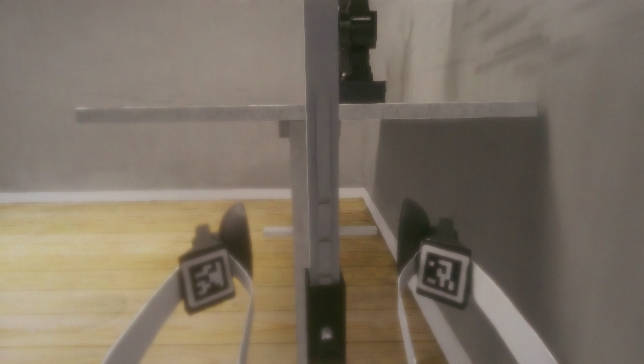

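Not seated. Retry with gradual unloading.

Call:
execute_actions([
  {"benchr":{"joints":{"joint2_rad":1.53,"joint3_rad":0.99,"joint4_rad":0.77}}},
], cameras=[])

Call:
execute_actions([
  {"benchr":{"joints":{"joint2_rad":1.60}}},
], cameras=[])

Call:
execute_actions([
  {"benchr":{"joints":{"joint2_rad":1.625,"joint3_rad":0.96}}},
], cameras=[])

Call:
execute_actions([
  {"benchr":{"joints":{"joint2_rad":1.65,"joint3_rad":0.945,"joint4_rad":0.74}}},
], cameras=[])

Scene clock: 442.03 s.
r1.base_odometry: x=+2.098 y=+1.686 heading=-1.940 (m, m, rad; r1's odometry frame)
r1.turned_by_wheels: +0.000 (rad since the last result)
r1.turned_by_imu: -0.001 (rad since the last result)
r1.base_tilt: forward=+1.4 right=-0.8 (deg)
r1.lidar_m: 2.47 0.90 0.66 0.63 0.55 0.40 0.39 0.40 0.55 0.54 3.27 4.39
r1.head_depth_mm: 1189 976 1236 1225 1216 1157 1068 / 548 924 1704 1524 1380 1237 - / 449 585 1742 1541 1365 1242 - / 467 899 1168 1436 1312 1205 1122 / 1229 976 1806 1523 1367 1224 1099 / 1236 977 1789 1571 1374 1219 1105 / 2667 981 1843 1571 1370 1217 1099
r1.base_status: not commanded
r1.joint_positions: lift_m=+0.520 arm_m=+0.000 wrist_yaw_rad=-0.001 wrist_pitch_rad=+0.009 wrist_roll_rad=+0.004 gripper_m=+0.080 head_pan_rad=-1.563 head_tilt_rad=-0.889
r1.joint_status: not commanded
r1.motor_effort: left_wheel=+0(0) right_wheel=+0(0) lift_m=+49(49) arm_m=-2(3) wrist_yaw_rad=+1(0) wrist_pitch_rad=+13(13) wrist_roll_rad=-2(2) gripper_m=+0(0) head_pan_rad=-2(3) head_tilt_rad=-5(5) (%)
r1.hand_pose: x=-0.0218 y=-0.4017 z=+0.6366 quat_wxyz=(+0.706, -0.003, -0.708, +0.002) (m; r1's base frame)
r1.wrist_depth_mm: - - - 867 - 653 429 / - - - 902 - 631 433 / - - - 530 - 601 432 / - - - 672 - 650 435 / - - - 679 - 644 428 / - - - 727 - 606 438 / - - - 977 - 713 439
benchl.joint_positions: joint1_rad=-1.588 joint2_rad=+0.801 joint3_rad=+0.704 joint4_rad=-1.515 joint5_rad=-0.007 joint6_rad=-0.016 gripper_m=+0.095
benchl.joint_status: not commanded
benchl.hand: x=-0.0023 y=-0.1770 z=+0.1670 quat_wxyz=(+0.012, -0.707, -0.707, -0.017) (m; benchl's fixed frame)
benchr.joint_positions: joint1_rad=+1.559 joint2_rad=+1.675 joint3_rad=+0.932 joint4_rad=+0.724 joint5_rad=+0.006 joint6_rad=+1.605 gripper_m=+0.005
benchr.joint_status: joint2_rad time_out (moved -0.006 of -0.151); the others done
benchr.on_its_own: joint2_rad reads +1.675 and still pushes toward +1.530 since a time_out
benchr.hand: x=+0.0090 y=+0.6561 z=+0.2373 quat_wxyz=(+0.006, -0.018, -0.713, -0.701) (m; benchr's fixed frame)
pictures: none
No camera images: the call's "cameras" was empty. Leave "cameras" out to get every camera's image.

not run: a stop came earlier in this reply.

not run: a stop came earlier in this reply.

not run: a stop came earlier in this reply.

Call:
execute_actions([
  {"benchr":{"joints":{"joint2_rad":1.50,"joint3_rad":1.0,"joint4_rad":0.80}}},
], cameras=[])

Scene clock: 446.40 s.
r1.base_odometry: x=+2.098 y=+1.686 heading=-1.940 (m, m, rad; r1's odometry frame)
r1.turned_by_wheels: +0.000 (rad since the last result)
r1.turned_by_imu: -0.001 (rad since the last result)
r1.base_tilt: forward=+1.3 right=-1.0 (deg)
r1.lidar_m: 2.49 0.90 0.66 0.63 0.55 0.40 0.39 0.40 0.55 0.54 3.27 4.38
r1.head_depth_mm: 1181 979 1230 1225 1218 1153 1070 / 534 948 1711 1512 1373 1241 - / 439 897 1750 1523 1361 1237 - / 458 925 1172 1425 1319 1208 1125 / 1228 980 1781 1529 1376 1214 1097 / 1233 979 1795 1565 1375 1217 1095 / 2681 978 1830 1586 1372 1228 1098
r1.base_status: not commanded
r1.joint_positions: lift_m=+0.520 arm_m=+0.000 wrist_yaw_rad=-0.001 wrist_pitch_rad=+0.009 wrist_roll_rad=+0.004 gripper_m=+0.080 head_pan_rad=-1.563 head_tilt_rad=-0.889
r1.joint_status: not commanded
r1.motor_effort: left_wheel=+0(0) right_wheel=+0(0) lift_m=+48(49) arm_m=-2(3) wrist_yaw_rad=+0(1) wrist_pitch_rad=+13(13) wrist_roll_rad=-2(2) gripper_m=+0(1) head_pan_rad=-2(2) head_tilt_rad=-6(6) (%)
r1.hand_pose: x=-0.0218 y=-0.4017 z=+0.6366 quat_wxyz=(+0.706, -0.003, -0.708, +0.002) (m; r1's base frame)
r1.wrist_depth_mm: - - - 889 - 648 429 / - - - 896 - 647 433 / - - - 536 - 602 431 / - - - 667 - 649 428 / - - - 695 - 655 436 / - - - 713 - 612 437 / - - - 936 - 708 440
benchl.joint_positions: joint1_rad=-1.588 joint2_rad=+0.801 joint3_rad=+0.704 joint4_rad=-1.515 joint5_rad=-0.007 joint6_rad=-0.016 gripper_m=+0.095
benchl.joint_status: not commanded
benchl.hand: x=-0.0023 y=-0.1770 z=+0.1670 quat_wxyz=(+0.012, -0.707, -0.707, -0.017) (m; benchl's fixed frame)
benchr.joint_positions: joint1_rad=+1.559 joint2_rad=+1.659 joint3_rad=+0.934 joint4_rad=+0.724 joint5_rad=+0.006 joint6_rad=+1.604 gripper_m=+0.005
benchr.joint_status: joint2_rad time_out (moved -0.016 of -0.175); joint4_rad time_out (moved +0.000 of +0.076); the others done
benchr.on_its_own: joint2_rad reads +1.659 and still pushes toward +1.500 since a time_out; joint4_rad reads +0.724 and still pushes toward +0.800 since a time_out
benchr.hand: x=+0.0090 y=+0.6546 z=+0.2480 quat_wxyz=(+0.005, -0.018, -0.707, -0.707) (m; benchr's fixed frame)
pictures: none
No camera images: the call's "cameras" was empty. Leave "cameras" out to get every camera's image.

Call:
execute_actions([
  {"benchr":{"joints":{"joint2_rad":1.59,"joint4_rad":0.77}}},
], cameras=[])

Call:
execute_actions([
  {"benchr":{"joints":{"joint2_rad":1.62,"joint3_rad":0.96}}},
], cameras=[])

Call:
execute_actions([
  {"benchr":{"joints":{"joint2_rad":1.65,"joint3_rad":0.945,"joint4_rad":0.74}}},
], cameras=[])

Scene clock: 453.17 s.
r1.base_odometry: x=+2.098 y=+1.686 heading=-1.940 (m, m, rad; r1's odometry frame)
r1.turned_by_wheels: +0.000 (rad since the last result)
r1.turned_by_imu: -0.001 (rad since the last result)
r1.base_tilt: forward=+1.2 right=-1.0 (deg)
r1.lidar_m: 2.47 0.90 0.66 0.63 0.55 0.40 0.39 0.40 0.55 0.55 3.26 4.38
r1.head_depth_mm: 1181 975 1234 1230 1217 1152 1072 / 532 947 1710 1530 1366 1241 - / 438 898 1756 1529 1364 1240 - / 456 924 1174 1443 1315 1209 1124 / 1234 974 1801 1537 1380 1223 1097 / 1230 974 1797 1573 1374 1223 1095 / 2677 980 1847 1571 1372 1217 1098
r1.base_status: not commanded
r1.joint_positions: lift_m=+0.520 arm_m=+0.000 wrist_yaw_rad=-0.001 wrist_pitch_rad=+0.009 wrist_roll_rad=+0.004 gripper_m=+0.080 head_pan_rad=-1.563 head_tilt_rad=-0.889
r1.joint_status: not commanded
r1.motor_effort: left_wheel=+0(0) right_wheel=+0(0) lift_m=+49(49) arm_m=-3(2) wrist_yaw_rad=+1(1) wrist_pitch_rad=+13(13) wrist_roll_rad=-2(2) gripper_m=+0(1) head_pan_rad=-2(3) head_tilt_rad=-6(6) (%)
r1.hand_pose: x=-0.0218 y=-0.4017 z=+0.6366 quat_wxyz=(+0.706, -0.003, -0.708, +0.002) (m; r1's base frame)
r1.wrist_depth_mm: - - - 872 - 644 430 / - - - 893 - 646 432 / - - - 535 - 604 433 / - - - 663 - 648 429 / - - - 705 - 643 437 / - - - 718 - 619 433 / - - - 951 - 703 437
benchl.joint_positions: joint1_rad=-1.588 joint2_rad=+0.801 joint3_rad=+0.704 joint4_rad=-1.515 joint5_rad=-0.007 joint6_rad=-0.016 gripper_m=+0.095
benchl.joint_status: not commanded
benchl.hand: x=-0.0023 y=-0.1770 z=+0.1670 quat_wxyz=(+0.012, -0.707, -0.707, -0.017) (m; benchl's fixed frame)
benchr.joint_positions: joint1_rad=+1.559 joint2_rad=+1.662 joint3_rad=+0.935 joint4_rad=+0.724 joint5_rad=+0.006 joint6_rad=+1.604 gripper_m=+0.005
benchr.joint_status: all done
benchr.hand: x=+0.0090 y=+0.6554 z=+0.2469 quat_wxyz=(+0.005, -0.018, -0.708, -0.706) (m; benchr's fixed frame)
pictures: none
No camera images: the call's "cameras" was empty. Leave "cameras" out to get every camera's image.

Scene clock: 453.67 s.
r1.base_odometry: x=+2.098 y=+1.686 heading=-1.940 (m, m, rad; r1's odometry frame)
r1.turned_by_wheels: +0.000 (rad since the last result)
r1.turned_by_imu: +0.000 (rad since the last result)
r1.base_tilt: forward=+1.4 right=-1.1 (deg)
r1.lidar_m: 2.48 0.90 0.65 0.63 0.55 0.40 0.39 0.40 0.55 0.54 3.28 4.39
r1.head_depth_mm: 1179 973 1232 1228 1211 1162 1070 / 533 948 1714 1526 1365 1238 - / 439 898 1745 1535 1366 1247 - / 457 924 1171 1438 1313 1215 1124 / 1230 977 1804 1539 1373 1220 1097 / 1232 976 1797 1576 1371 1218 1100 / 2680 979 1835 1574 1375 1229 1100
r1.base_status: not commanded
r1.joint_positions: lift_m=+0.520 arm_m=+0.000 wrist_yaw_rad=-0.001 wrist_pitch_rad=+0.009 wrist_roll_rad=+0.004 gripper_m=+0.080 head_pan_rad=-1.563 head_tilt_rad=-0.889
r1.joint_status: not commanded
r1.motor_effort: left_wheel=+0(0) right_wheel=+0(0) lift_m=+49(49) arm_m=-2(3) wrist_yaw_rad=+1(1) wrist_pitch_rad=+13(13) wrist_roll_rad=-2(2) gripper_m=+1(1) head_pan_rad=-2(3) head_tilt_rad=-7(5) (%)
r1.hand_pose: x=-0.0218 y=-0.4017 z=+0.6366 quat_wxyz=(+0.706, -0.003, -0.708, +0.002) (m; r1's base frame)
r1.wrist_depth_mm: - - - 871 - 633 433 / - - - 915 - 635 427 / - - - 529 - 604 431 / - - - 670 - 650 432 / - - - 681 - 658 432 / - - - 713 - 613 438 / - - - 970 - 713 437
benchl.joint_positions: joint1_rad=-1.588 joint2_rad=+0.801 joint3_rad=+0.704 joint4_rad=-1.515 joint5_rad=-0.007 joint6_rad=-0.016 gripper_m=+0.095
benchl.joint_status: not commanded
benchl.hand: x=-0.0023 y=-0.1770 z=+0.1670 quat_wxyz=(+0.012, -0.707, -0.707, -0.017) (m; benchl's fixed frame)
benchr.joint_positions: joint1_rad=+1.559 joint2_rad=+1.664 joint3_rad=+0.935 joint4_rad=+0.724 joint5_rad=+0.006 joint6_rad=+1.603 gripper_m=+0.005
benchr.joint_status: all done
benchr.hand: x=+0.0090 y=+0.6556 z=+0.2457 quat_wxyz=(+0.005, -0.018, -0.708, -0.706) (m; benchr's fixed frame)
pictures: none
No camera images: the call's "cameras" was empty. Leave "cameras" out to get every camera's image.

Scene clock: 454.33 s.
r1.base_odometry: x=+2.098 y=+1.686 heading=-1.940 (m, m, rad; r1's odometry frame)
r1.turned_by_wheels: +0.000 (rad since the last result)
r1.turned_by_imu: +0.000 (rad since the last result)
r1.base_tilt: forward=+1.2 right=-1.1 (deg)
r1.lidar_m: 2.48 0.90 0.66 0.63 0.55 0.40 0.39 0.40 0.55 0.54 3.27 4.39
r1.head_depth_mm: 1181 974 1233 1232 1205 1158 1074 / 544 922 1715 1526 1371 1244 - / 444 584 1749 1529 1358 1242 - / 464 902 1164 1429 1314 1213 1124 / 1227 976 1787 1528 1372 1219 1095 / 1234 978 1806 1573 1382 1220 1099 / 2683 978 1854 1573 1378 1226 1100
r1.base_status: not commanded
r1.joint_positions: lift_m=+0.520 arm_m=+0.000 wrist_yaw_rad=-0.001 wrist_pitch_rad=+0.009 wrist_roll_rad=+0.004 gripper_m=+0.080 head_pan_rad=-1.563 head_tilt_rad=-0.889
r1.joint_status: not commanded
r1.motor_effort: left_wheel=+0(0) right_wheel=-1(0) lift_m=+49(48) arm_m=-3(3) wrist_yaw_rad=+0(1) wrist_pitch_rad=+13(13) wrist_roll_rad=-2(2) gripper_m=+0(0) head_pan_rad=-3(2) head_tilt_rad=-6(5) (%)
r1.hand_pose: x=-0.0218 y=-0.4017 z=+0.6366 quat_wxyz=(+0.706, -0.003, -0.708, +0.002) (m; r1's base frame)
r1.wrist_depth_mm: - - - 883 - 640 432 / - - - 886 - 645 430 / - - - 540 - 602 428 / - - - 678 - 650 435 / - - - 697 - 653 435 / - - - 699 - 620 436 / - - - 943 - 699 431
benchl.joint_positions: joint1_rad=-1.588 joint2_rad=+0.801 joint3_rad=+0.704 joint4_rad=-1.515 joint5_rad=-0.007 joint6_rad=-0.016 gripper_m=+0.095
benchl.joint_status: not commanded
benchl.hand: x=-0.0023 y=-0.1770 z=+0.1670 quat_wxyz=(+0.012, -0.707, -0.707, -0.017) (m; benchl's fixed frame)
benchr.joint_positions: joint1_rad=+1.559 joint2_rad=+1.678 joint3_rad=+0.933 joint4_rad=+0.724 joint5_rad=+0.006 joint6_rad=+1.603 gripper_m=+0.005
benchr.joint_status: all done
benchr.hand: x=+0.0090 y=+0.6566 z=+0.2360 quat_wxyz=(+0.005, -0.018, -0.714, -0.700) (m; benchr's fixed frame)
pictures: none
No camera images: the call's "cameras" was empty. Leave "cameras" out to get every camera's image.

Ambiguous; test with a push down.

Call:
execute_actions([
  {"benchr":{"joints":{"joint2_rad":1.68}}},
], cameras=["r1_wrist_camera"])

Scene clock: 458.87 s.
r1.base_odometry: x=+2.098 y=+1.686 heading=-1.940 (m, m, rad; r1's odometry frame)
r1.turned_by_wheels: +0.000 (rad since the last result)
r1.turned_by_imu: -0.001 (rad since the last result)
r1.base_tilt: forward=+1.3 right=-1.0 (deg)
r1.lidar_m: 2.48 0.90 0.66 0.63 0.55 0.40 0.39 0.40 0.55 0.54 3.27 4.39
r1.head_depth_mm: 1183 976 1239 1227 1214 1155 1069 / 554 924 1706 1510 1377 1242 - / 457 568 1749 1527 1358 1242 - / 477 582 1165 1428 1319 1212 1123 / 1230 948 1792 1527 1378 1218 1097 / 1231 977 1801 1575 1371 1219 1096 / 2680 979 1833 1575 1370 1218 1090
r1.base_status: not commanded
r1.joint_positions: lift_m=+0.520 arm_m=+0.000 wrist_yaw_rad=-0.001 wrist_pitch_rad=+0.009 wrist_roll_rad=+0.004 gripper_m=+0.080 head_pan_rad=-1.563 head_tilt_rad=-0.889
r1.joint_status: not commanded
r1.motor_effort: left_wheel=+0(0) right_wheel=+0(0) lift_m=+49(49) arm_m=-2(2) wrist_yaw_rad=+1(1) wrist_pitch_rad=+13(13) wrist_roll_rad=-2(2) gripper_m=+1(1) head_pan_rad=-2(2) head_tilt_rad=-5(6) (%)
r1.hand_pose: x=-0.0218 y=-0.4017 z=+0.6366 quat_wxyz=(+0.706, -0.003, -0.708, +0.002) (m; r1's base frame)
r1.wrist_depth_mm: - - - 870 - 641 433 / - - - 885 - 632 432 / - - - 528 - 611 431 / - - - 675 - 655 429 / - - - 695 - 656 437 / - - - 714 - 604 437 / - - - 948 - 705 433
benchl.joint_positions: joint1_rad=-1.588 joint2_rad=+0.801 joint3_rad=+0.704 joint4_rad=-1.515 joint5_rad=-0.007 joint6_rad=-0.016 gripper_m=+0.095
benchl.joint_status: not commanded
benchl.hand: x=-0.0023 y=-0.1770 z=+0.1670 quat_wxyz=(+0.012, -0.707, -0.707, -0.017) (m; benchl's fixed frame)
benchr.joint_positions: joint1_rad=+1.559 joint2_rad=+1.696 joint3_rad=+0.929 joint4_rad=+0.724 joint5_rad=+0.006 joint6_rad=+1.611 gripper_m=+0.006
benchr.joint_status: all done
benchr.hand: x=+0.0090 y=+0.6573 z=+0.2221 quat_wxyz=(+0.008, -0.021, -0.722, -0.692) (m; benchr's fixed frame)
pictures: r1_wrist_camera
Images, in order (width x height): r1_wrist_camera 644x364.

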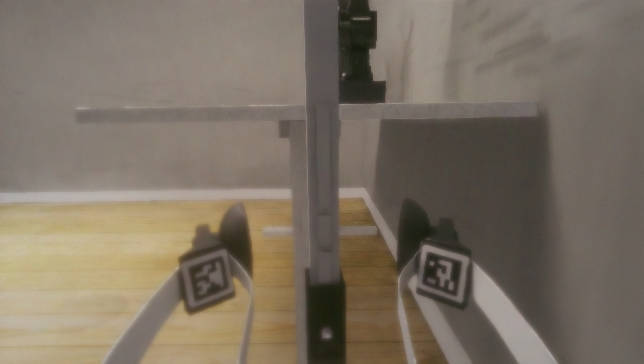

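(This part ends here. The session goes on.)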